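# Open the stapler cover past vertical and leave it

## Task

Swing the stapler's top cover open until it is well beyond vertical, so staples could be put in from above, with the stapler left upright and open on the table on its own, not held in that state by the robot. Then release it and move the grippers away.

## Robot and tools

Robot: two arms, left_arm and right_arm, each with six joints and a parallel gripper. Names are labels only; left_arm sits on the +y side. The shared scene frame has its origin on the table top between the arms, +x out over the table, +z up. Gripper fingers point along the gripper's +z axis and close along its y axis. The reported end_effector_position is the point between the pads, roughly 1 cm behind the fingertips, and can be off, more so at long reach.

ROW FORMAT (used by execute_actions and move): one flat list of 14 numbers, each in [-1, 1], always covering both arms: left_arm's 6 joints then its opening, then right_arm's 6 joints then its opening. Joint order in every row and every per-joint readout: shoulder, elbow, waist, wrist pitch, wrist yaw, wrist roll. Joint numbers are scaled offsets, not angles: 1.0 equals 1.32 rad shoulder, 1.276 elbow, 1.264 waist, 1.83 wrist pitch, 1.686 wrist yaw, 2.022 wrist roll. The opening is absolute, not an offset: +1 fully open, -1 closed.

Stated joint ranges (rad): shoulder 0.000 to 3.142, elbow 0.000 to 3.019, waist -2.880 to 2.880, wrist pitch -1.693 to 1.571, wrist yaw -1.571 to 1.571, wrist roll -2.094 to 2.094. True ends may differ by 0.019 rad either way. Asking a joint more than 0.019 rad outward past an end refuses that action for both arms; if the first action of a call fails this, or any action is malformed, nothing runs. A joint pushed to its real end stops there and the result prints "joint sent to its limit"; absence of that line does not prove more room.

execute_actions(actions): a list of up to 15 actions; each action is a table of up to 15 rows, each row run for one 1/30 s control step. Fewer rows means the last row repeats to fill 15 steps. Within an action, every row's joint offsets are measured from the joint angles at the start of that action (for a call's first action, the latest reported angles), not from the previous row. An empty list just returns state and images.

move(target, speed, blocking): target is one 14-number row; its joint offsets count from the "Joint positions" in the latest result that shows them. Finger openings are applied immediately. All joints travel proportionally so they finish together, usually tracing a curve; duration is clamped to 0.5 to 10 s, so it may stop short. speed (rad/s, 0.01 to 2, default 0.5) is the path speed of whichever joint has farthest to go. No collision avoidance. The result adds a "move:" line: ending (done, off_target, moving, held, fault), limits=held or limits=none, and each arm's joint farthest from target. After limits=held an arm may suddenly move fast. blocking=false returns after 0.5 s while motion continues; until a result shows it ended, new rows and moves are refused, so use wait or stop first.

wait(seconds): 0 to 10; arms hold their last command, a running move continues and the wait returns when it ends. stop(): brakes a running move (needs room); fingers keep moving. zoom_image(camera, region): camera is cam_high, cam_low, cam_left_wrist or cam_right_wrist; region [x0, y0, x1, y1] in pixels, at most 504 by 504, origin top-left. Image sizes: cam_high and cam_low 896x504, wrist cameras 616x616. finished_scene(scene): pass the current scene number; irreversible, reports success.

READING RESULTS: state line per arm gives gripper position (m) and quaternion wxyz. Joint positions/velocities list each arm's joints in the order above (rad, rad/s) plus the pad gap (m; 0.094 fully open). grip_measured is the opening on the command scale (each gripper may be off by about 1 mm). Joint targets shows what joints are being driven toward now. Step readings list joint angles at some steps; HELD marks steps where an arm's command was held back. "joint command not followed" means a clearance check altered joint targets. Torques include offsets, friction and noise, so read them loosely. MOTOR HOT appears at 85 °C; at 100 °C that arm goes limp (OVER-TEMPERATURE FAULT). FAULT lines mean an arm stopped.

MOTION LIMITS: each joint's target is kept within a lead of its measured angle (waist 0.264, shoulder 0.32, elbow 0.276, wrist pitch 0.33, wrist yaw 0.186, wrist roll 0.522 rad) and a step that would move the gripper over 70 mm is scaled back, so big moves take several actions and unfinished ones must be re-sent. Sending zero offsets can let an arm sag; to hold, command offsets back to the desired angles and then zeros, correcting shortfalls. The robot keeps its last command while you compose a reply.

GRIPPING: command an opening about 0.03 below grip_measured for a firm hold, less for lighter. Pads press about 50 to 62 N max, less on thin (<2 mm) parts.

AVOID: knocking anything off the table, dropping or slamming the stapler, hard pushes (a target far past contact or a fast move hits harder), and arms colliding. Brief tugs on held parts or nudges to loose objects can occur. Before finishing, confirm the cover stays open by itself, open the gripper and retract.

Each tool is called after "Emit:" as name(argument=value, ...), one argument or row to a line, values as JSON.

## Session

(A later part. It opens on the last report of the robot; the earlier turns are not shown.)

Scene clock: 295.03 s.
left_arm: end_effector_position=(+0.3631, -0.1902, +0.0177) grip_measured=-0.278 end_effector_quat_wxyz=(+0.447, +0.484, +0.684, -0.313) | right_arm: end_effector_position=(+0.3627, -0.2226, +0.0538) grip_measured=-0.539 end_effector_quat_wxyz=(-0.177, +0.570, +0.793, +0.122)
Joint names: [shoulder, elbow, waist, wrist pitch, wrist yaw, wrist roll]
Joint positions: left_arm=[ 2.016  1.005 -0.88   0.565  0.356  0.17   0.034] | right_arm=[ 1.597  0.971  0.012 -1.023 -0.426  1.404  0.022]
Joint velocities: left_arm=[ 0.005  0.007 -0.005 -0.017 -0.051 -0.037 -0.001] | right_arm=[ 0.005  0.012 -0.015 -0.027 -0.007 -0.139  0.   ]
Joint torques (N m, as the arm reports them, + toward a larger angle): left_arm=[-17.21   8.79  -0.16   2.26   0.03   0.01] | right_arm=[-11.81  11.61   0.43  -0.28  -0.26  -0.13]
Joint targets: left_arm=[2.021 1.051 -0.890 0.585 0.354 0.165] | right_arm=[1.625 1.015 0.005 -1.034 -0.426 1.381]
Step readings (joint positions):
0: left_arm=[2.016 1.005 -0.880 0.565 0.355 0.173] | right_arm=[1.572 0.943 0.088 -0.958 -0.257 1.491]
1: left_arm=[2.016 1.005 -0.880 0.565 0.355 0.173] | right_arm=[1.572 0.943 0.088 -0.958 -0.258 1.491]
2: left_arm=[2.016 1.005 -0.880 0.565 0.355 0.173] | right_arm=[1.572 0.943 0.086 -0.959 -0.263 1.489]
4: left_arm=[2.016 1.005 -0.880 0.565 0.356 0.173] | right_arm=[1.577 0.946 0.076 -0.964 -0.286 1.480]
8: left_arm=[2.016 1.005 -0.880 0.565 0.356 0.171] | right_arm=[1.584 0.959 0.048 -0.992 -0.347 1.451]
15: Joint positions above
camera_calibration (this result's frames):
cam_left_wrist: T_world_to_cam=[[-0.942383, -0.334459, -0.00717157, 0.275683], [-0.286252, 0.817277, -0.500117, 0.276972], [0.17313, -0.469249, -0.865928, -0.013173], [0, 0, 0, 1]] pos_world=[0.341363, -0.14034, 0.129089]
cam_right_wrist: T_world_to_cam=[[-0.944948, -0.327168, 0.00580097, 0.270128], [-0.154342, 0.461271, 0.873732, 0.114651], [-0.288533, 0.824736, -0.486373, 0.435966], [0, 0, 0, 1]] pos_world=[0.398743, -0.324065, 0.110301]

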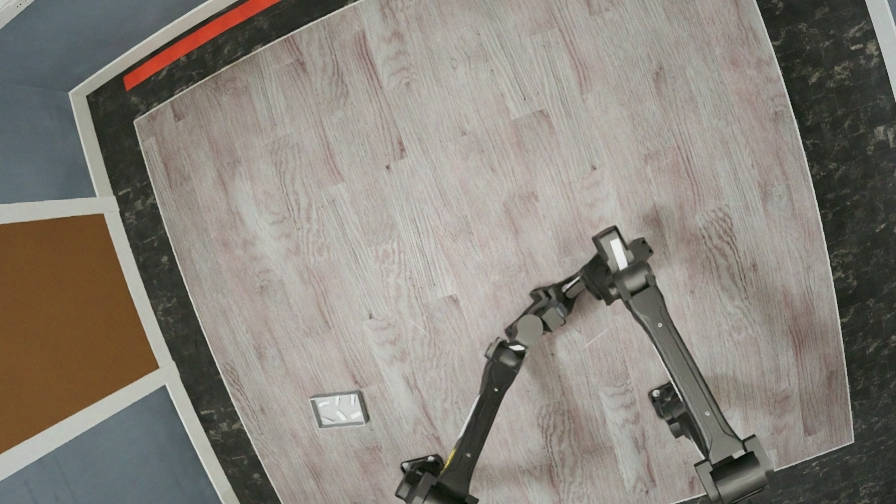

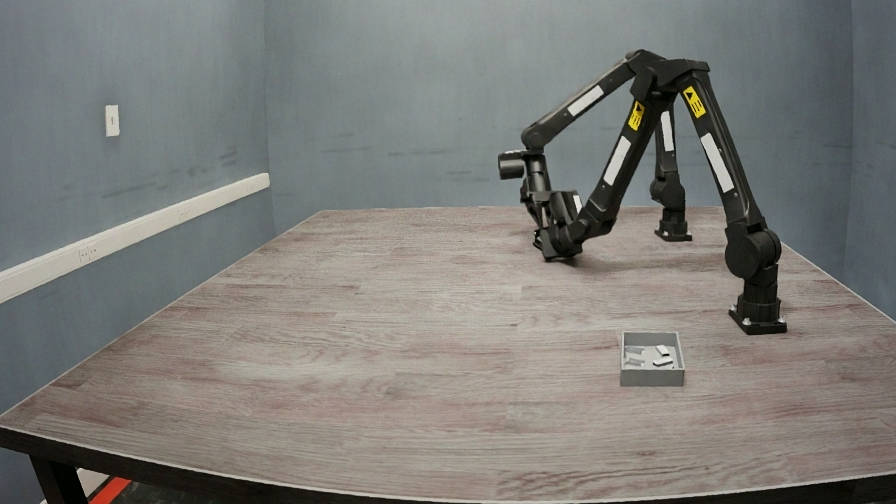

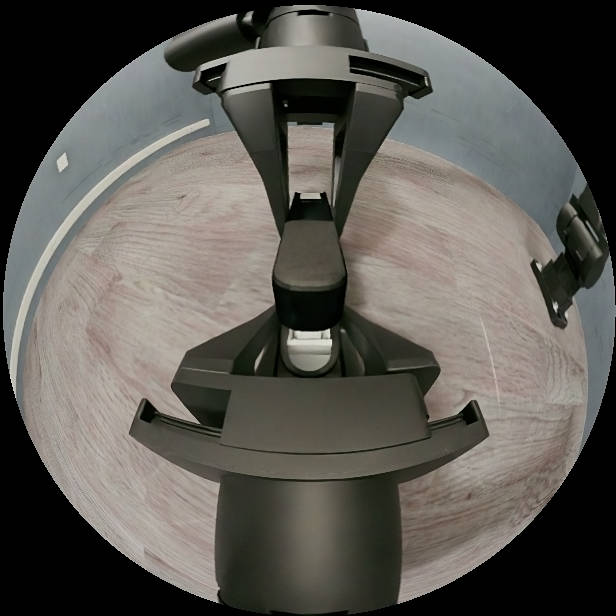

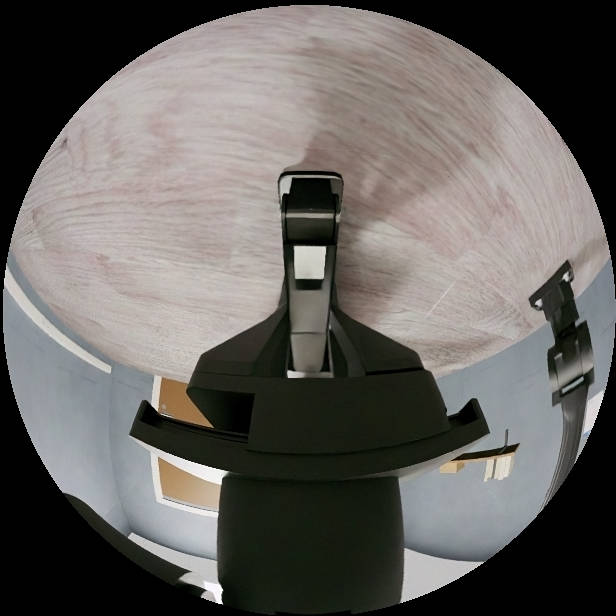

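Emit:
execute_actions(
  actions=[
    [[0.004,0.036,-0.008,0.0115,-0.002,-0.0025,-0.32, 0.0229,0.0363,-0.0103,-0.0092,-0.0081,-0.0155,-0.58],[0.004,0.036,-0.008,0.0115,-0.002,-0.0025,-0.32, 0.0249,0.0381,-0.0151,-0.0124,-0.0162,-0.0196,-0.58],[0.004,0.036,-0.008,0.0115,-0.002,-0.0025,-0.32, 0.0268,0.0399,-0.0200,-0.0156,-0.0242,-0.0236,-0.58],[0.004,0.036,-0.008,0.0115,-0.002,-0.0025,-0.32, 0.0287,0.0417,-0.0248,-0.0188,-0.0323,-0.0277,-0.58],[0.004,0.036,-0.008,0.0115,-0.002,-0.0025,-0.32, 0.0307,0.0435,-0.0296,-0.0220,-0.0404,-0.0318,-0.58],[0.004,0.036,-0.008,0.0115,-0.002,-0.0025,-0.32, 0.0326,0.0453,-0.0344,-0.0252,-0.0485,-0.0359,-0.58],[0.004,0.036,-0.008,0.0115,-0.002,-0.0025,-0.32, 0.0345,0.0471,-0.0392,-0.0284,-0.0566,-0.0400,-0.58],[0.004,0.036,-0.008,0.0115,-0.002,-0.0025,-0.32, 0.0364,0.0489,-0.0441,-0.0316,-0.0646,-0.0440,-0.58],[0.004,0.036,-0.008,0.0115,-0.002,-0.0025,-0.32, 0.0384,0.0507,-0.0489,-0.0348,-0.0727,-0.0481,-0.58],[0.004,0.036,-0.008,0.0115,-0.002,-0.0025,-0.32, 0.0403,0.0525,-0.0537,-0.0380,-0.0808,-0.0522,-0.58],[0.004,0.036,-0.008,0.0115,-0.002,-0.0025,-0.32, 0.0422,0.0543,-0.0585,-0.0412,-0.0889,-0.0563,-0.58],[0.004,0.036,-0.008,0.0115,-0.002,-0.0025,-0.32, 0.0442,0.0561,-0.0633,-0.0444,-0.0970,-0.0604,-0.58]],
    [[0.004,0.036,-0.008,0.0115,-0.002,-0.0025,-0.32, 0.0247,0.0369,-0.0104,-0.0118,-0.0084,-0.0163,-0.58],[0.004,0.036,-0.008,0.0115,-0.002,-0.0025,-0.32, 0.0283,0.0393,-0.0149,-0.0165,-0.0158,-0.0217,-0.58],[0.004,0.036,-0.008,0.0115,-0.002,-0.0025,-0.32, 0.0320,0.0417,-0.0193,-0.0213,-0.0232,-0.0270,-0.58],[0.004,0.036,-0.008,0.0115,-0.002,-0.0025,-0.32, 0.0356,0.0441,-0.0237,-0.0261,-0.0306,-0.0323,-0.58],[0.004,0.036,-0.008,0.0115,-0.002,-0.0025,-0.32, 0.0393,0.0465,-0.0282,-0.0309,-0.0381,-0.0377,-0.58],[0.004,0.036,-0.008,0.0115,-0.002,-0.0025,-0.32, 0.0430,0.0489,-0.0326,-0.0356,-0.0455,-0.0430,-0.58],[0.004,0.036,-0.008,0.0115,-0.002,-0.0025,-0.32, 0.0466,0.0513,-0.0370,-0.0404,-0.0529,-0.0483,-0.58],[0.004,0.036,-0.008,0.0115,-0.002,-0.0025,-0.32, 0.0503,0.0537,-0.0414,-0.0452,-0.0603,-0.0536,-0.58],[0.004,0.036,-0.008,0.0115,-0.002,-0.0025,-0.32, 0.0539,0.0561,-0.0459,-0.0499,-0.0677,-0.0590,-0.58],[0.004,0.036,-0.008,0.0115,-0.002,-0.0025,-0.32, 0.0576,0.0585,-0.0503,-0.0547,-0.0751,-0.0643,-0.58],[0.004,0.036,-0.008,0.0115,-0.002,-0.0025,-0.32, 0.0613,0.0609,-0.0547,-0.0595,-0.0825,-0.0696,-0.58],[0.004,0.036,-0.008,0.0115,-0.002,-0.0025,-0.32, 0.0649,0.0633,-0.0592,-0.0642,-0.0899,-0.0750,-0.58]],
  ],
)

Scene clock: 326.17 s.
left_arm: end_effector_position=(+0.3632, -0.1902, +0.0177) grip_measured=-0.278 end_effector_quat_wxyz=(+0.447, +0.484, +0.684, -0.313) | right_arm: end_effector_position=(+0.3660, -0.2316, +0.0722) grip_measured=-0.539 end_effector_quat_wxyz=(-0.311, +0.541, +0.750, +0.219)
Joint names: [shoulder, elbow, waist, wrist pitch, wrist yaw, wrist roll]
Joint positions: left_arm=[ 2.016  1.005 -0.88   0.565  0.354  0.169  0.034] | right_arm=[ 1.69   1.033 -0.127 -1.198 -0.738  1.175  0.022]
Joint velocities: left_arm=[-0.005  0.002 -0.015 -0.012 -0.037 -0.007 -0.   ] | right_arm=[ 0.015  0.027 -0.034 -0.081 -0.022 -0.066 -0.   ]
Joint torques (N m, as the arm reports them, + toward a larger angle): left_arm=[-17.14   8.68  -0.22   2.3    0.     0.03] | right_arm=[-13.99  11.07   0.07  -0.59  -0.51  -0.03]
Joint targets: left_arm=[2.022 1.051 -0.890 0.586 0.352 0.164] | right_arm=[1.717 1.077 -0.135 -1.210 -0.739 1.151]
Step readings (joint positions; steps 1 to 15: 1st action; 16 to 30: 2nd action):
0: left_arm=[2.016 1.005 -0.880 0.565 0.356 0.169] | right_arm=[1.597 0.972 0.012 -1.024 -0.426 1.400]
1: left_arm=[2.016 1.005 -0.880 0.565 0.356 0.169] | right_arm=[1.597 0.972 0.012 -1.025 -0.428 1.399]
2: left_arm=[2.016 1.005 -0.880 0.565 0.355 0.169] | right_arm=[1.598 0.973 0.010 -1.027 -0.434 1.396]
4: left_arm=[2.016 1.005 -0.880 0.565 0.355 0.169] | right_arm=[1.602 0.977 -0.000 -1.036 -0.456 1.385]
8: left_arm=[2.016 1.005 -0.880 0.565 0.355 0.169] | right_arm=[1.614 0.985 -0.027 -1.058 -0.514 1.353]
15: left_arm=[2.016 1.005 -0.880 0.565 0.355 0.169] | right_arm=[1.631 0.996 -0.061 -1.093 -0.587 1.303]
16: left_arm=[2.016 1.005 -0.880 0.565 0.355 0.169] | right_arm=[1.632 0.997 -0.061 -1.095 -0.590 1.299]
17: left_arm=[2.016 1.005 -0.880 0.565 0.355 0.169] | right_arm=[1.634 0.999 -0.063 -1.099 -0.595 1.295]
19: left_arm=[2.016 1.005 -0.880 0.565 0.354 0.169] | right_arm=[1.640 1.004 -0.072 -1.112 -0.615 1.280]
23: left_arm=[2.016 1.005 -0.880 0.565 0.354 0.169] | right_arm=[1.661 1.016 -0.096 -1.146 -0.670 1.240]
30: Joint positions above
camera_calibration (this result's frames):
cam_left_wrist: T_world_to_cam=[[-0.941947, -0.335686, -0.00708168, 0.275306], [-0.287402, 0.817006, -0.499901, 0.277364], [0.173596, -0.468846, -0.866053, -0.0133258], [0, 0, 0, 1]] pos_world=[0.341352, -0.140439, 0.129063]
cam_right_wrist: T_world_to_cam=[[-0.945793, -0.324751, 0.00345679, 0.271218], [-0.0485241, 0.151828, 0.987215, -0.0153287], [-0.321124, 0.933534, -0.159356, 0.466716], [0, 0, 0, 1]] pos_world=[0.405646, -0.345289, 0.0885692]

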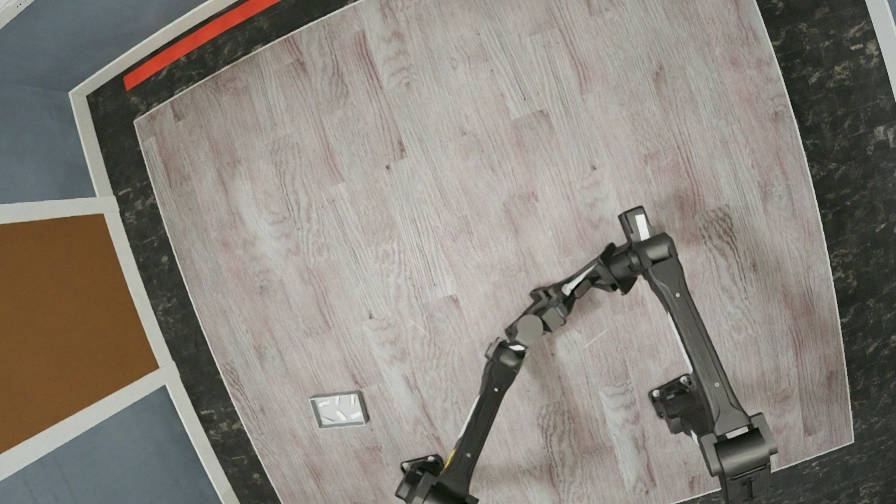

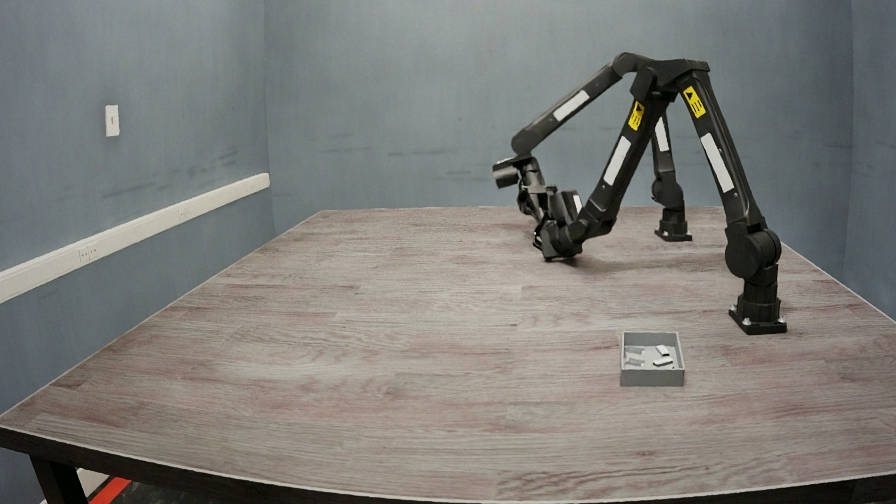

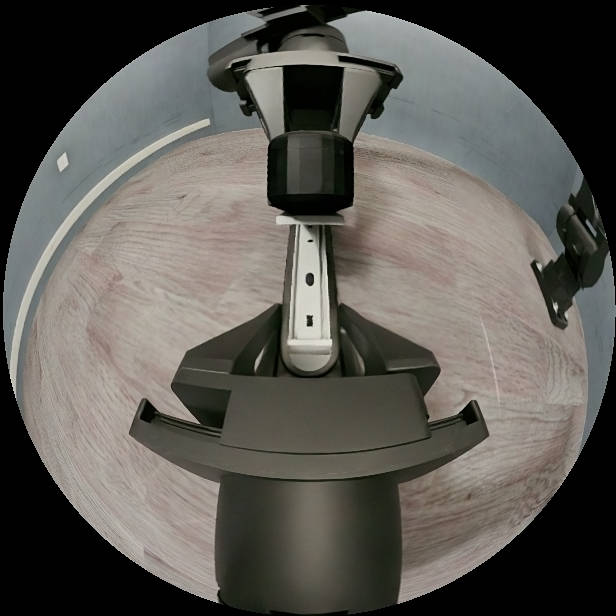

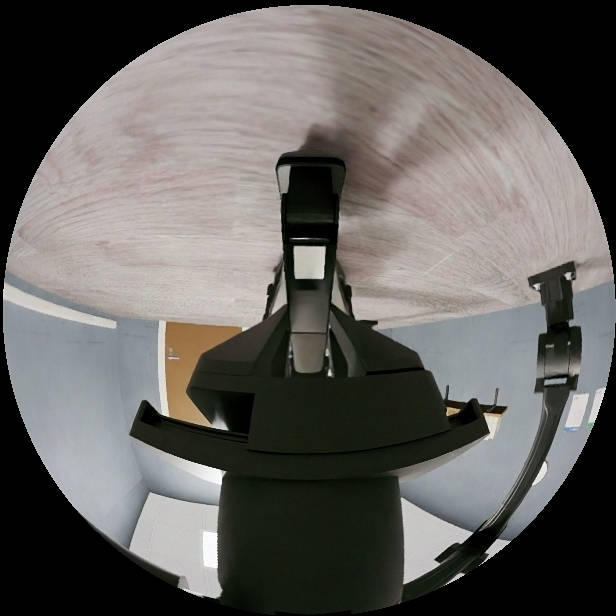

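Emit:
execute_actions(
  actions=[
    [[0.004,0.036,-0.008,0.0115,-0.001,-0.002,-0.32, 0.0253,0.0376,-0.0103,-0.0131,-0.0072,-0.0187,-0.58],[0.004,0.036,-0.008,0.0115,-0.001,-0.002,-0.32, 0.0302,0.0408,-0.0142,-0.0196,-0.0138,-0.0255,-0.58],[0.004,0.036,-0.008,0.0115,-0.001,-0.002,-0.32, 0.0350,0.0439,-0.0182,-0.0260,-0.0203,-0.0323,-0.58],[0.004,0.036,-0.008,0.0115,-0.001,-0.002,-0.32, 0.0398,0.0470,-0.0222,-0.0325,-0.0269,-0.0391,-0.58],[0.004,0.036,-0.008,0.0115,-0.001,-0.002,-0.32, 0.0447,0.0502,-0.0262,-0.0390,-0.0335,-0.0459,-0.58],[0.004,0.036,-0.008,0.0115,-0.001,-0.002,-0.32, 0.0495,0.0533,-0.0301,-0.0455,-0.0401,-0.0527,-0.58],[0.004,0.036,-0.008,0.0115,-0.001,-0.002,-0.32, 0.0543,0.0564,-0.0341,-0.0520,-0.0467,-0.0595,-0.58],[0.004,0.036,-0.008,0.0115,-0.001,-0.002,-0.32, 0.0591,0.0595,-0.0381,-0.0584,-0.0532,-0.0663,-0.58],[0.004,0.036,-0.008,0.0115,-0.001,-0.002,-0.32, 0.0640,0.0627,-0.0420,-0.0649,-0.0598,-0.0731,-0.58],[0.004,0.036,-0.008,0.0115,-0.001,-0.002,-0.32, 0.0688,0.0658,-0.0460,-0.0714,-0.0664,-0.0799,-0.58],[0.004,0.036,-0.008,0.0115,-0.001,-0.002,-0.32, 0.0736,0.0689,-0.0500,-0.0779,-0.0730,-0.0867,-0.58],[0.004,0.036,-0.008,0.0115,-0.001,-0.002,-0.32, 0.0785,0.0721,-0.0539,-0.0843,-0.0795,-0.0935,-0.565]],
    [[0.004,0.036,-0.008,0.0115,-0.001,-0.002,-0.32, 0.0213,0.0370,-0.0086,-0.0114,0.0010,-0.0142,-0.56],[0.004,0.036,-0.008,0.0115,-0.001,-0.002,-0.32, 0.0215,0.0394,-0.0111,-0.0147,0.0021,-0.0164,-0.56],[0.004,0.036,-0.008,0.0115,-0.001,-0.002,-0.32, 0.0218,0.0419,-0.0137,-0.0181,0.0031,-0.0186,-0.56],[0.004,0.036,-0.008,0.0115,-0.001,-0.002,-0.32, 0.0220,0.0443,-0.0163,-0.0214,0.0042,-0.0208,-0.56],[0.004,0.036,-0.008,0.0115,-0.001,-0.002,-0.32, 0.0223,0.0468,-0.0189,-0.0248,0.0052,-0.0230,-0.56],[0.004,0.036,-0.008,0.0115,-0.001,-0.002,-0.32, 0.0226,0.0492,-0.0214,-0.0282,0.0062,-0.0251,-0.56],[0.004,0.036,-0.008,0.0115,-0.001,-0.002,-0.32, 0.0228,0.0517,-0.0240,-0.0315,0.0073,-0.0273,-0.56],[0.004,0.036,-0.008,0.0115,-0.001,-0.002,-0.32, 0.0231,0.0541,-0.0266,-0.0349,0.0083,-0.0295,-0.56],[0.004,0.036,-0.008,0.0115,-0.001,-0.002,-0.32, 0.0233,0.0566,-0.0291,-0.0382,0.0094,-0.0317,-0.56],[0.004,0.036,-0.008,0.0115,-0.001,-0.002,-0.32, 0.0236,0.0590,-0.0317,-0.0416,0.0104,-0.0339,-0.56],[0.004,0.036,-0.008,0.0115,-0.001,-0.002,-0.32, 0.0239,0.0615,-0.0343,-0.0450,0.0114,-0.0361,-0.56],[0.004,0.036,-0.008,0.0115,-0.001,-0.002,-0.32, 0.0241,0.0639,-0.0368,-0.0483,0.0125,-0.0383,-0.56]],
  ],
)

Scene clock: 371.10 s.
left_arm: end_effector_position=(+0.3653, -0.1976, +0.0250) grip_measured=-0.278 end_effector_quat_wxyz=(+0.453, +0.481, +0.680, -0.317) | right_arm: end_effector_position=(+0.3713, -0.2474, +0.0899) grip_measured=-0.539 end_effector_quat_wxyz=(-0.383, +0.515, +0.721, +0.263)
Joint names: [shoulder, elbow, waist, wrist pitch, wrist yaw, wrist roll]
Joint positions: left_arm=[ 2.016  1.022 -0.886  0.568  0.352  0.161  0.034] | right_arm=[ 1.776  1.112 -0.208 -1.415 -0.862  0.957  0.022]
Joint velocities: left_arm=[ 0.005  0.022 -0.005 -0.007  0.037 -0.037  0.   ] | right_arm=[ 0.005  0.017 -0.034 -0.051  0.037 -0.051 -0.   ]
Joint torques (N m, as the arm reports them, + toward a larger angle): left_arm=[-17.41   7.56  -0.01   2.24   0.13   0.14] | right_arm=[-14.86  10.96  -1.24  -0.94   0.07  -0.09]
Joint targets: left_arm=[2.022 1.051 -0.890 0.587 0.352 0.165] | right_arm=[1.800 1.161 -0.232 -1.428 -0.848 0.936]
Step readings (joint positions; steps 1 to 15: 1st action; 16 to 30: 2nd action):
0: left_arm=[2.016 1.005 -0.880 0.565 0.354 0.169] | right_arm=[1.690 1.034 -0.127 -1.200 -0.738 1.168]
1: left_arm=[2.016 1.005 -0.880 0.565 0.354 0.169] | right_arm=[1.691 1.035 -0.128 -1.201 -0.739 1.166]
2: left_arm=[2.016 1.005 -0.880 0.565 0.354 0.169] | right_arm=[1.693 1.037 -0.129 -1.206 -0.744 1.162]
4: left_arm=[2.016 1.005 -0.880 0.565 0.354 0.169] | right_arm=[1.701 1.043 -0.137 -1.223 -0.761 1.146]
8: left_arm=[2.016 1.005 -0.880 0.565 0.354 0.169] | right_arm=[1.730 1.058 -0.158 -1.268 -0.809 1.097]
15: left_arm=[2.016 1.005 -0.880 0.565 0.353 0.169] | right_arm=[1.768 1.080 -0.185 -1.339 -0.869 1.013]
16: left_arm=[2.016 1.005 -0.880 0.565 0.353 0.169] | right_arm=[1.769 1.081 -0.186 -1.342 -0.869 1.009]
17: left_arm=[2.016 1.005 -0.880 0.565 0.353 0.169] | right_arm=[1.769 1.082 -0.186 -1.346 -0.868 1.005]
19: left_arm=[2.016 1.005 -0.880 0.565 0.353 0.169] | right_arm=[1.771 1.086 -0.187 -1.354 -0.867 0.999]
23: left_arm=[2.016 1.010 -0.882 0.565 0.353 0.166] | right_arm=[1.775 1.096 -0.194 -1.376 -0.865 0.983]
30: Joint positions above
camera_calibration (this result's frames):
cam_left_wrist: T_world_to_cam=[[-0.941894, -0.335826, -0.00749715, 0.274826], [-0.284348, 0.808999, -0.514457, 0.285349], [0.178833, -0.482432, -0.857483, -0.0156763], [0, 0, 0, 1]] pos_world=[0.342799, -0.146116, 0.135418]
cam_right_wrist: T_world_to_cam=[[-0.941758, -0.336182, 0.00863792, 0.266305], [0.01664, -0.0209293, 0.999642, -0.0982059], [-0.335881, 0.941565, 0.0253044, 0.476929], [0, 0, 0, 1]] pos_world=[0.41262, -0.361588, 0.0838021]

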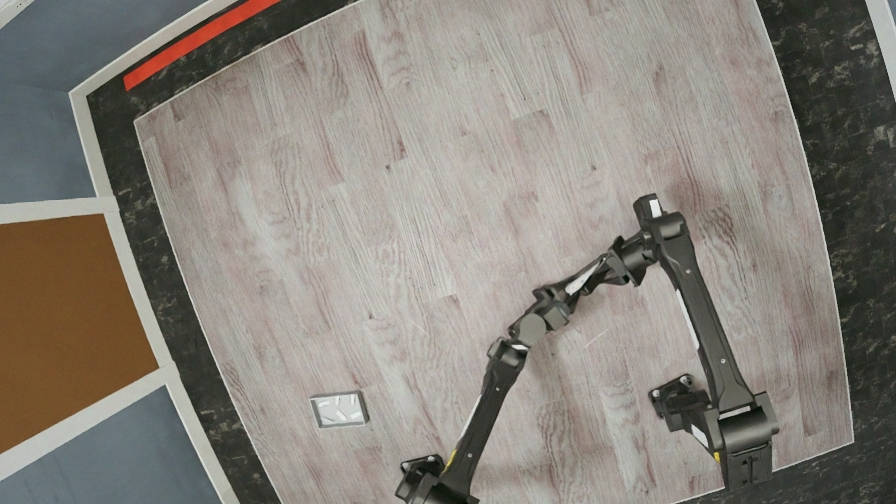

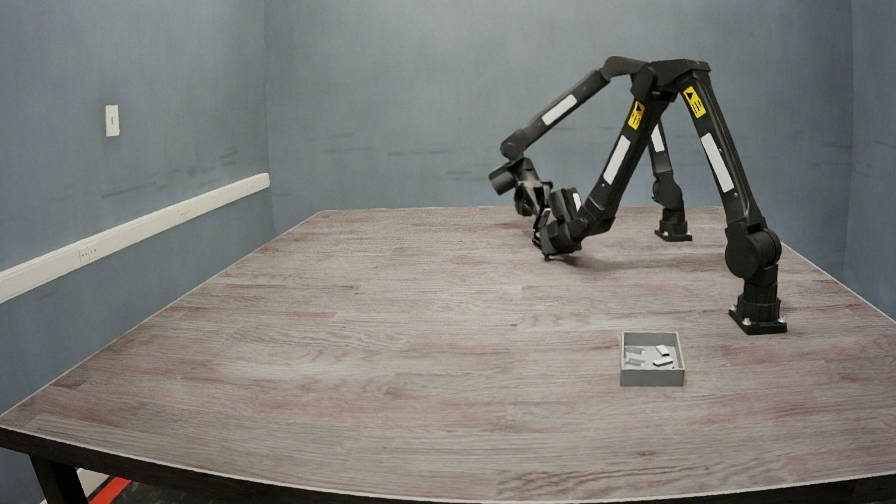

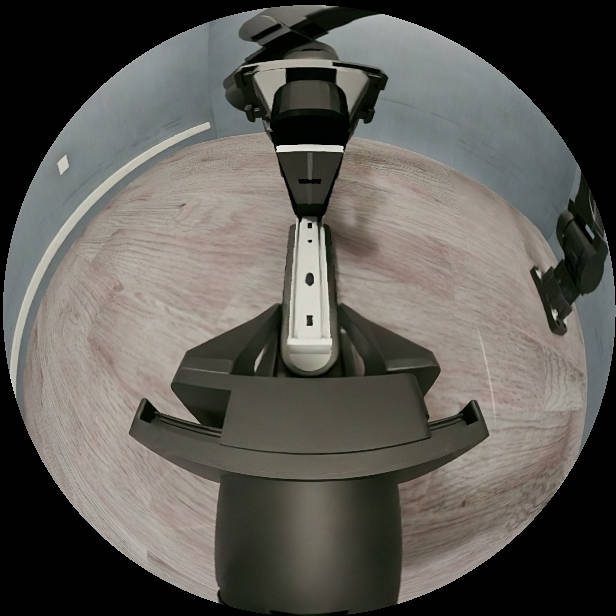

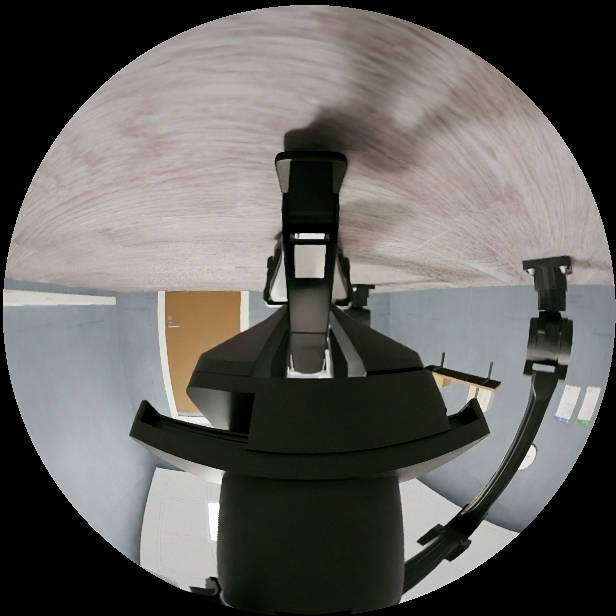

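Emit:
execute_actions(
  actions=[],
)

Scene clock: 386.43 s.
left_arm: end_effector_position=(+0.3654, -0.1980, +0.0253) grip_measured=-0.278 end_effector_quat_wxyz=(+0.453, +0.481, +0.680, -0.317) | right_arm: end_effector_position=(+0.3712, -0.2477, +0.0902) grip_measured=-0.539 end_effector_quat_wxyz=(-0.383, +0.514, +0.721, +0.263)
Joint names: [shoulder, elbow, waist, wrist pitch, wrist yaw, wrist roll]
Joint positions: left_arm=[ 2.016  1.022 -0.886  0.568  0.351  0.16   0.034] | right_arm=[ 1.776  1.113 -0.209 -1.417 -0.862  0.954  0.022]
Joint velocities: left_arm=[ 0.005 -0.007  0.005 -0.017  0.007 -0.037 -0.   ] | right_arm=[-0.015 -0.007 -0.005  0.002 -0.007  0.007 -0.001]
Joint torques (N m, as the arm reports them, + toward a larger angle): left_arm=[-17.25   7.53   0.27   2.16   0.16   0.1 ] | right_arm=[-14.9   11.14  -1.28  -0.96   0.08  -0.16]
Joint targets: left_arm=[2.022 1.051 -0.890 0.587 0.352 0.164] | right_arm=[1.800 1.161 -0.232 -1.427 -0.848 0.936]
camera_calibration (this result's frames):
cam_left_wrist: T_world_to_cam=[[-0.941854, -0.335938, -0.00757848, 0.274733], [-0.284289, 0.808666, -0.515013, 0.285751], [0.179141, -0.482912, -0.857149, -0.0158118], [0, 0, 0, 1]] pos_world=[0.342827, -0.146419, 0.135694]
cam_right_wrist: T_world_to_cam=[[-0.941292, -0.337514, 0.00726349, 0.265703], [0.015626, -0.0220667, 0.999634, -0.0984017], [-0.337231, 0.941062, 0.0260452, 0.477451], [0, 0, 0, 1]] pos_world=[0.412653, -0.361804, 0.0840005]

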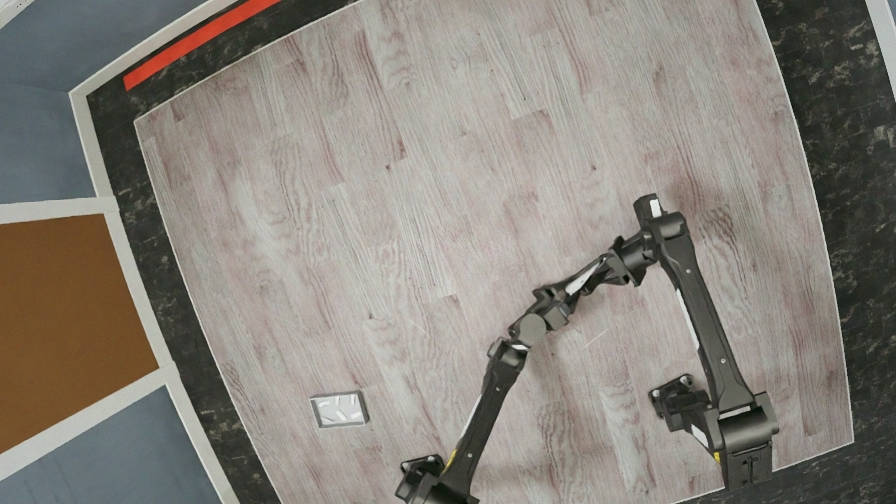

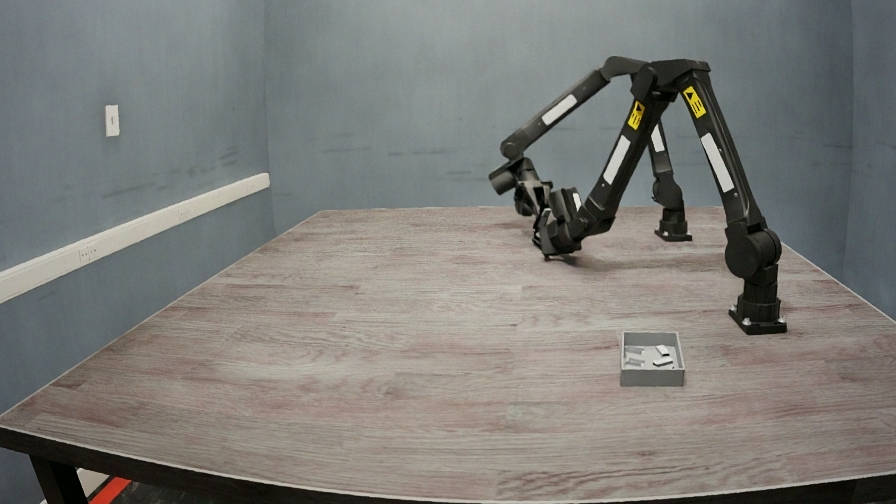

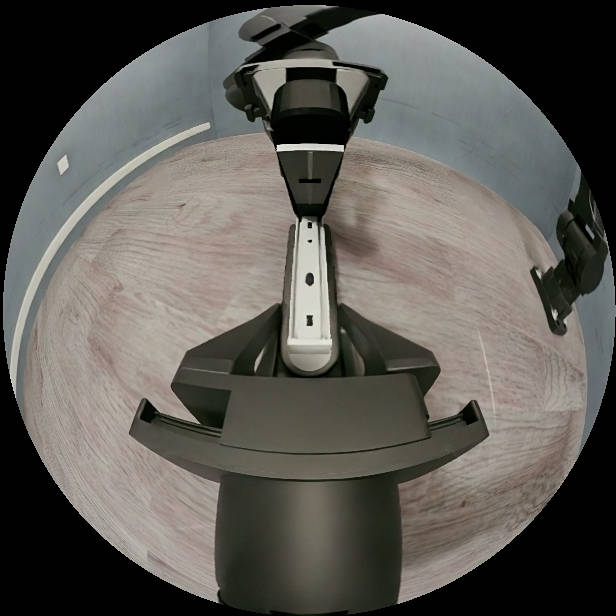

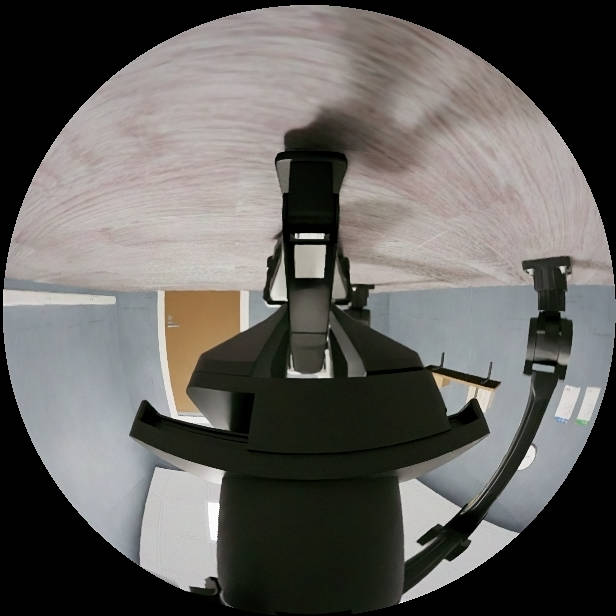

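Emit:
execute_actions(
  actions=[
    [
[0.0045,0.0183,-0.003,0.0089,0.0006,0.002,-0.32, 0.0182,0.0376,-0.0182,-0.0055,0.0083,-0.0089,-0.558],
[0.0045,0.0139,-0.003,0.0074,0.0006,0.002,-0.32, 0.0182,0.0376,-0.0182,-0.0055,0.0083,-0.0089,-0.556],
[0.0045,0.0095,-0.003,0.0060,0.0006,0.002,-0.32, 0.0182,0.0376,-0.0182,-0.0055,0.0083,-0.0089,-0.555],
[0.0045,0.0051,-0.003,0.0045,0.0006,0.002,-0.32, 0.0182,0.0376,-0.0182,-0.0055,0.0083,-0.0089,-0.554],
[0.0045,0.0007,-0.003,0.0030,0.0006,0.002,-0.32, 0.0182,0.0376,-0.0182,-0.0055,0.0083,-0.0089,-0.553],
[0.0045,-0.0037,-0.003,0.0015,0.0006,0.002,-0.32, 0.0182,0.0376,-0.0182,-0.0055,0.0083,-0.0089,-0.552],
[0.0045,-0.0080,-0.003,0.0000,0.0006,0.002,-0.32, 0.0182,0.0376,-0.0182,-0.0055,0.0083,-0.0089,-0.551],
[0.0045,-0.0124,-0.003,-0.0015,0.0006,0.002,-0.32, 0.0182,0.0376,-0.0182,-0.0055,0.0083,-0.0089,-0.550],
[0.0045,-0.0168,-0.003,-0.0030,0.0006,0.002,-0.32, 0.0182,0.0376,-0.0182,-0.0055,0.0083,-0.0089,-0.549],
[0.0045,-0.0212,-0.003,-0.0044,0.0006,0.002,-0.32, 0.0182,0.0376,-0.0182,-0.0055,0.0083,-0.0089,-0.549]
],
  ],
)

Scene clock: 419.67 s.
left_arm: end_effector_position=(+0.3646, -0.1972, +0.0242) grip_measured=-0.278 end_effector_quat_wxyz=(+0.452, +0.481, +0.681, -0.317) | right_arm: end_effector_position=(+0.3709, -0.2477, +0.0899) grip_measured=-0.534 end_effector_quat_wxyz=(-0.384, +0.514, +0.721, +0.263)
Joint names: [shoulder, elbow, waist, wrist pitch, wrist yaw, wrist roll]
Joint positions: left_arm=[ 2.016  1.02  -0.886  0.568  0.351  0.159  0.034] | right_arm=[ 1.777  1.113 -0.209 -1.418 -0.862  0.952  0.022]
Joint velocities: left_arm=[-0.024  0.002 -0.015  0.012  0.022 -0.051 -0.   ] | right_arm=[ 0.005  0.017  0.005 -0.002  0.051 -0.037 -0.001]
Joint torques (N m, as the arm reports them, + toward a larger angle): left_arm=[-17.07   3.68   0.12   1.25   0.2    0.11] | right_arm=[-14.52  11.21  -0.82  -0.93   0.08  -0.15]
Joint targets: left_arm=[2.022 0.995 -0.890 0.560 0.352 0.164] | right_arm=[1.800 1.161 -0.232 -1.427 -0.848 0.935]
Step readings (joint positions):
0: left_arm=[2.016 1.022 -0.886 0.568 0.351 0.160] | right_arm=[1.776 1.113 -0.209 -1.417 -0.862 0.954]
1: left_arm=[2.016 1.022 -0.886 0.568 0.351 0.160] | right_arm=[1.776 1.113 -0.209 -1.417 -0.862 0.954]
2: left_arm=[2.016 1.022 -0.886 0.568 0.351 0.160] | right_arm=[1.776 1.113 -0.209 -1.417 -0.862 0.954]
4: left_arm=[2.016 1.022 -0.886 0.568 0.351 0.160] | right_arm=[1.776 1.113 -0.209 -1.417 -0.862 0.953]
8: left_arm=[2.016 1.022 -0.886 0.568 0.351 0.160] | right_arm=[1.776 1.113 -0.209 -1.417 -0.862 0.953]
15: Joint positions above
camera_calibration (this result's frames):
cam_left_wrist: T_world_to_cam=[[-0.94177, -0.336206, -0.00587391, 0.274181], [-0.285782, 0.809485, -0.512897, 0.284939], [0.177194, -0.481352, -0.85843, -0.0151934], [0, 0, 0, 1]] pos_world=[0.342338, -0.145786, 0.134712]
cam_right_wrist: T_world_to_cam=[[-0.941059, -0.338129, 0.00878943, 0.265058], [0.017422, -0.022504, 0.999595, -0.0989017], [-0.337795, 0.940831, 0.0270685, 0.477406], [0, 0, 0, 1]] pos_world=[0.412423, -0.36176, 0.0836093]

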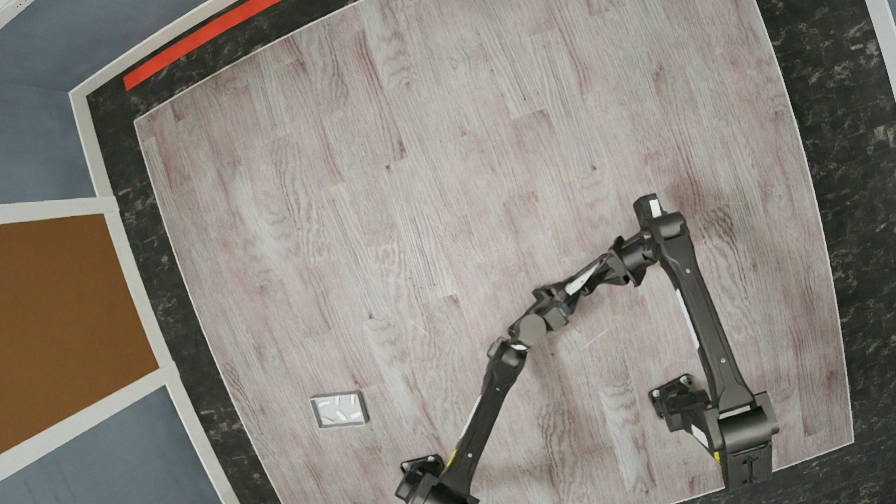

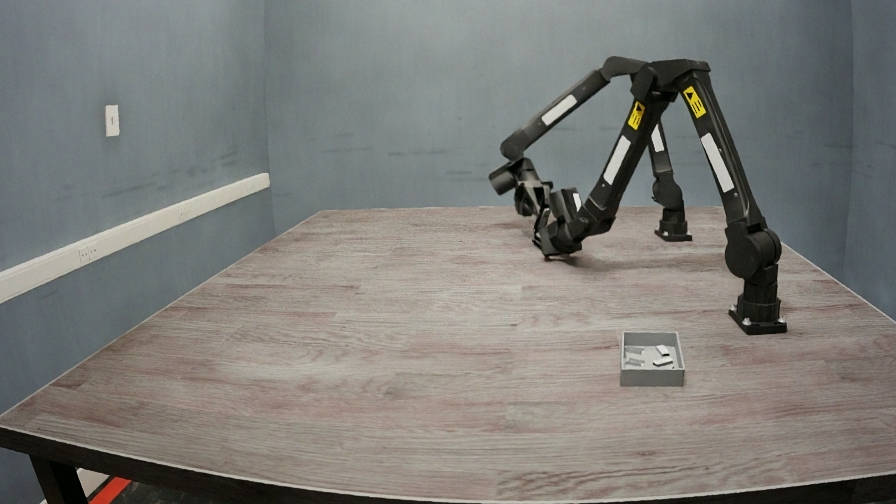

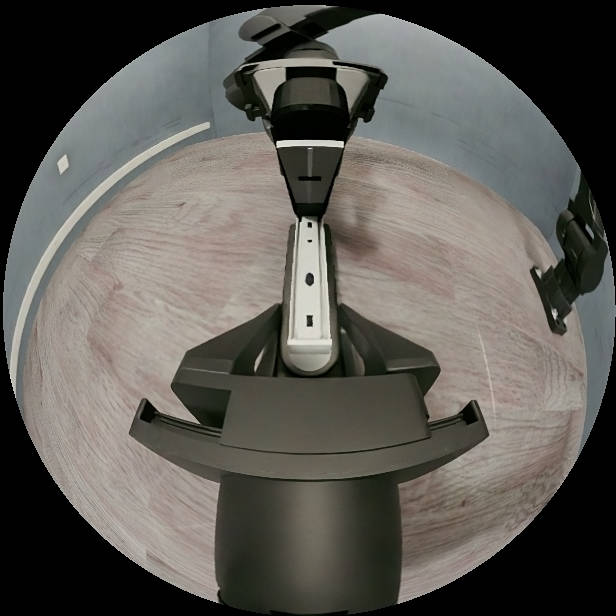

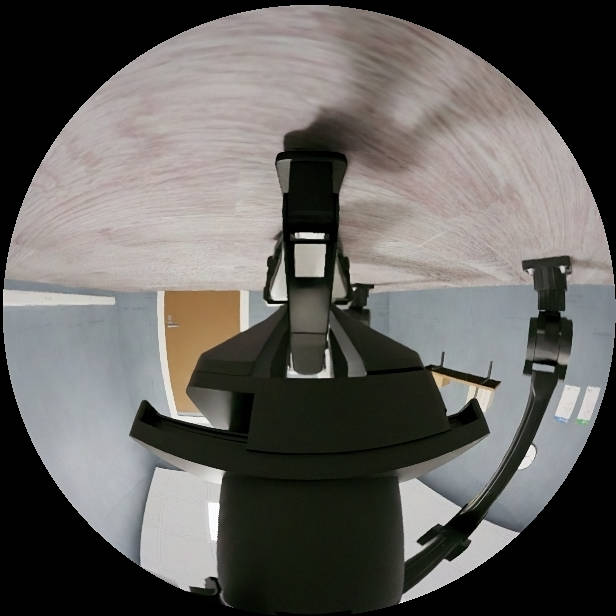

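Emit:
zoom_image(
  camera="cam_left_wrist",
  region=[200, 40, 420, 390],
)

Emit:
zoom_image(
  camera="cam_low",
  region=[470, 140, 630, 270],
)

Emit:
zoom_image(
  camera="cam_high",
  region=[490, 190, 700, 360],
)

Region (200, 40, 420, 390) of cam_left_wrist's 616x616 image, scaled by 1.440, with more detail than that image has; it fills the left 317 columns of this view, and the rest is white.

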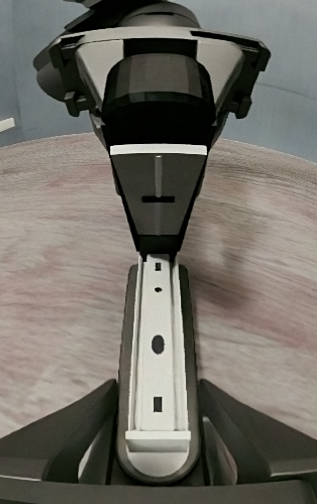

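Region (470, 140, 630, 270) of cam_low's 896x504 image, scaled by 3.150, with more detail than that image has; it fills the top 410 rows of this view, and the rest is white.

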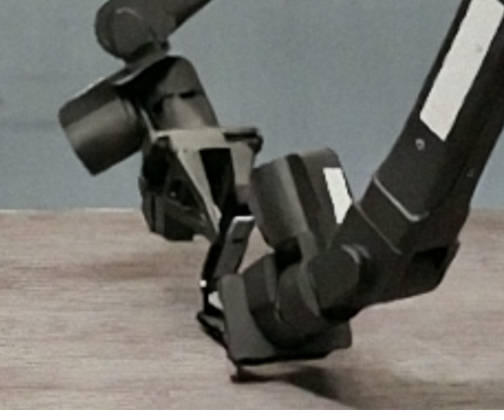

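Region (490, 190, 700, 360) of cam_high's 896x504 image, scaled by 2.400, with more detail than that image has; it fills the top 408 rows of this view, and the rest is white.

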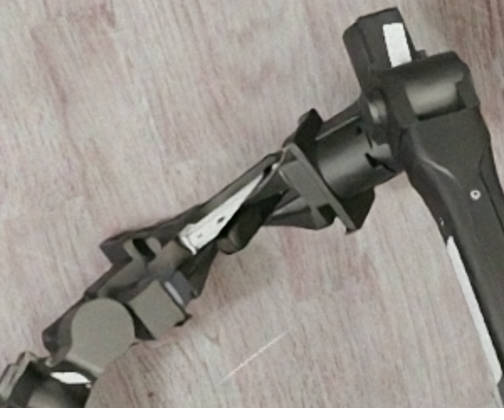

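Emit:
execute_actions(
  actions=[
    [
[0.0045,-0.0196,-0.003,-0.0044,0.0006,0.0025,-0.32, 0.0178,0.0389,-0.0198,-0.0062,0.0088,-0.0096,-0.546],
[0.0045,-0.0196,-0.003,-0.0044,0.0006,0.0025,-0.32, 0.0181,0.0402,-0.0214,-0.0076,0.0094,-0.0109,-0.544],
[0.0045,-0.0196,-0.003,-0.0044,0.0006,0.0025,-0.32, 0.0185,0.0415,-0.0229,-0.0089,0.0099,-0.0121,-0.543],
[0.0045,-0.0196,-0.003,-0.0044,0.0006,0.0025,-0.32, 0.0188,0.0428,-0.0245,-0.0102,0.0105,-0.0133,-0.543],
[0.0045,-0.0196,-0.003,-0.0044,0.0006,0.0025,-0.32, 0.0192,0.0442,-0.0261,-0.0115,0.0110,-0.0146,-0.543],
[0.0045,-0.0196,-0.003,-0.0044,0.0006,0.0025,-0.32, 0.0195,0.0455,-0.0277,-0.0129,0.0115,-0.0158,-0.543],
[0.0045,-0.0196,-0.003,-0.0044,0.0006,0.0025,-0.32, 0.0199,0.0468,-0.0293,-0.0142,0.0121,-0.0170,-0.543],
[0.0045,-0.0196,-0.003,-0.0044,0.0006,0.0025,-0.32, 0.0202,0.0481,-0.0308,-0.0155,0.0126,-0.0182,-0.543],
[0.0045,-0.0196,-0.003,-0.0044,0.0006,0.0025,-0.32, 0.0206,0.0494,-0.0324,-0.0168,0.0132,-0.0195,-0.543],
[0.0045,-0.0196,-0.003,-0.0044,0.0006,0.0025,-0.32, 0.0209,0.0507,-0.0340,-0.0182,0.0137,-0.0207,-0.543],
[0.0045,-0.0196,-0.003,-0.0044,0.0006,0.0025,-0.32, 0.0213,0.0520,-0.0356,-0.0195,0.0142,-0.0219,-0.543],
[0.0045,-0.0196,-0.003,-0.0044,0.0006,0.0025,-0.32, 0.0216,0.0533,-0.0372,-0.0208,0.0148,-0.0232,-0.543]
],
  ],
)

Scene clock: 435.67 s.
left_arm: end_effector_position=(+0.3627, -0.1986, +0.0242) grip_measured=-0.278 end_effector_quat_wxyz=(+0.451, +0.480, +0.682, -0.319) | right_arm: end_effector_position=(+0.3703, -0.2513, +0.0915) grip_measured=-0.530 end_effector_quat_wxyz=(-0.390, +0.512, +0.719, +0.262)
Joint names: [shoulder, elbow, waist, wrist pitch, wrist yaw, wrist roll]
Joint positions: left_arm=[ 2.016  1.02  -0.89   0.568  0.35   0.154  0.034] | right_arm=[ 1.785  1.122 -0.218 -1.448 -0.86   0.929  0.022]
Joint velocities: left_arm=[-0.005 -0.002 -0.005  0.002 -0.022 -0.007 -0.001] | right_arm=[-0.005 -0.002 -0.044 -0.027  0.007  0.007 -0.   ]
Joint torques (N m, as the arm reports them, + toward a larger angle): left_arm=[-17.68   3.73   0.51   1.23   0.2    0.17] | right_arm=[-15.08  12.07  -2.61  -0.88   0.47  -0.17]
Joint targets: left_arm=[2.022 0.995 -0.890 0.560 0.352 0.164] | right_arm=[1.806 1.181 -0.256 -1.456 -0.837 0.906]
Step readings (joint positions):
0: left_arm=[2.016 1.020 -0.886 0.568 0.351 0.159] | right_arm=[1.777 1.113 -0.209 -1.418 -0.862 0.952]
1: left_arm=[2.016 1.020 -0.886 0.568 0.351 0.159] | right_arm=[1.777 1.113 -0.209 -1.419 -0.862 0.952]
2: left_arm=[2.016 1.020 -0.887 0.568 0.351 0.159] | right_arm=[1.777 1.113 -0.209 -1.420 -0.862 0.952]
4: left_arm=[2.016 1.020 -0.887 0.568 0.351 0.159] | right_arm=[1.777 1.113 -0.209 -1.422 -0.862 0.949]
8: left_arm=[2.016 1.020 -0.888 0.568 0.351 0.157] | right_arm=[1.780 1.117 -0.213 -1.432 -0.861 0.942]
15: Joint positions above
camera_calibration (this result's frames):
cam_left_wrist: T_world_to_cam=[[-0.942084, -0.335377, -0.000900646, 0.27202], [-0.287487, 0.808938, -0.512806, 0.286073], [0.172712, -0.482847, -0.858504, -0.0142431], [0, 0, 0, 1]] pos_world=[0.340968, -0.147064, 0.134717]
cam_right_wrist: T_world_to_cam=[[-0.939184, -0.343008, 0.0166944, 0.260573], [0.0281981, -0.0285773, 0.999194, -0.10605], [-0.342254, 0.938898, 0.0365115, 0.480896], [0, 0, 0, 1]] pos_world=[0.412306, -0.365164, 0.0840564]

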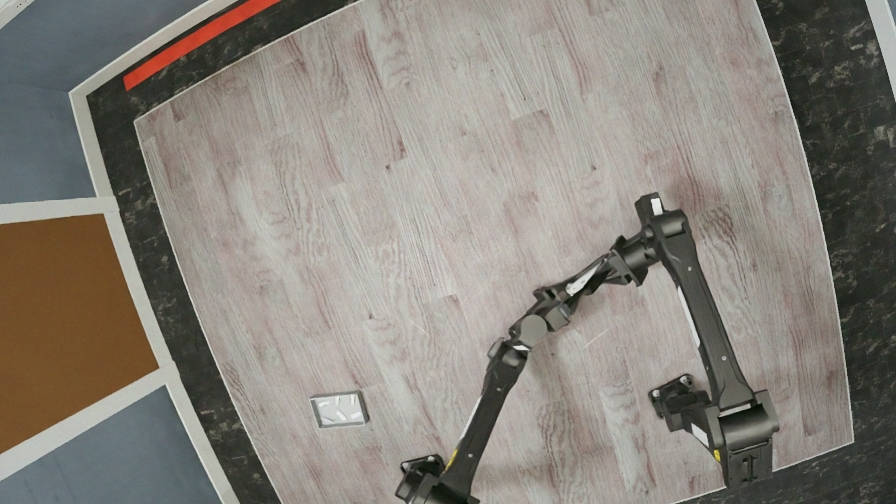

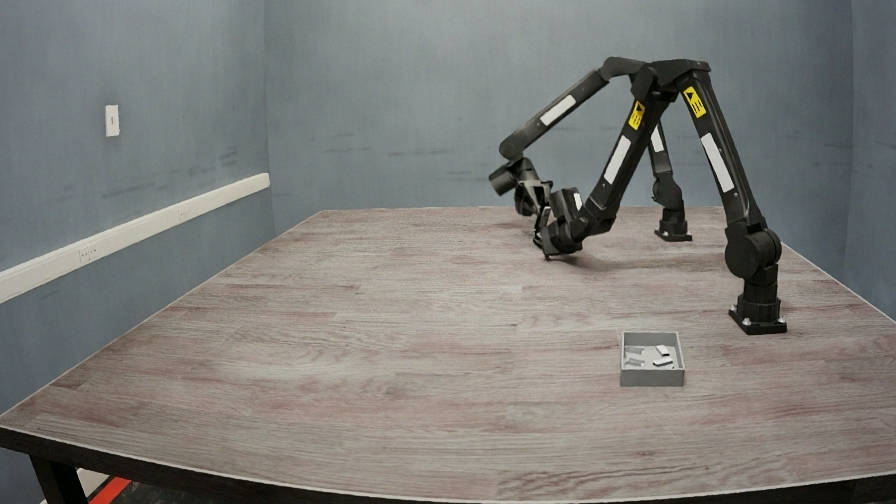

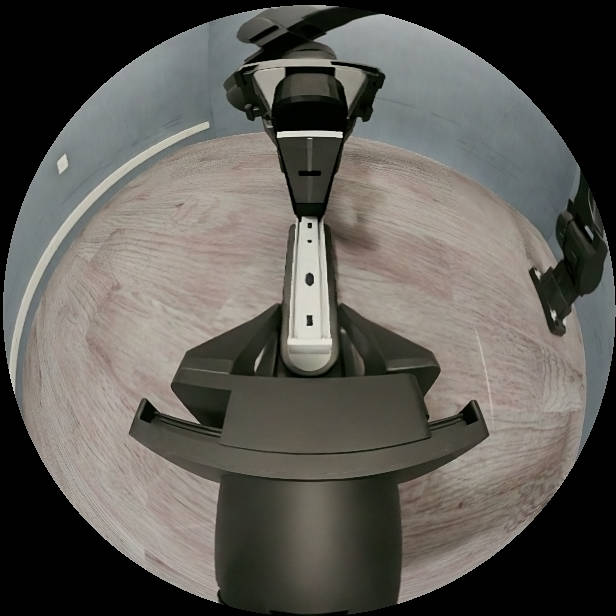

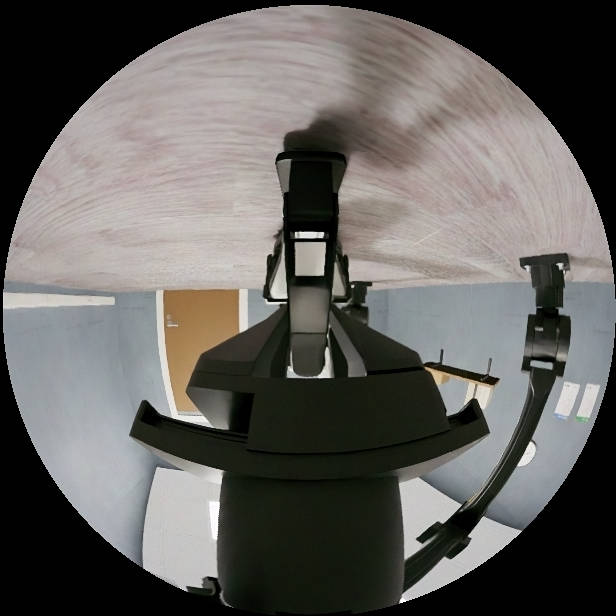

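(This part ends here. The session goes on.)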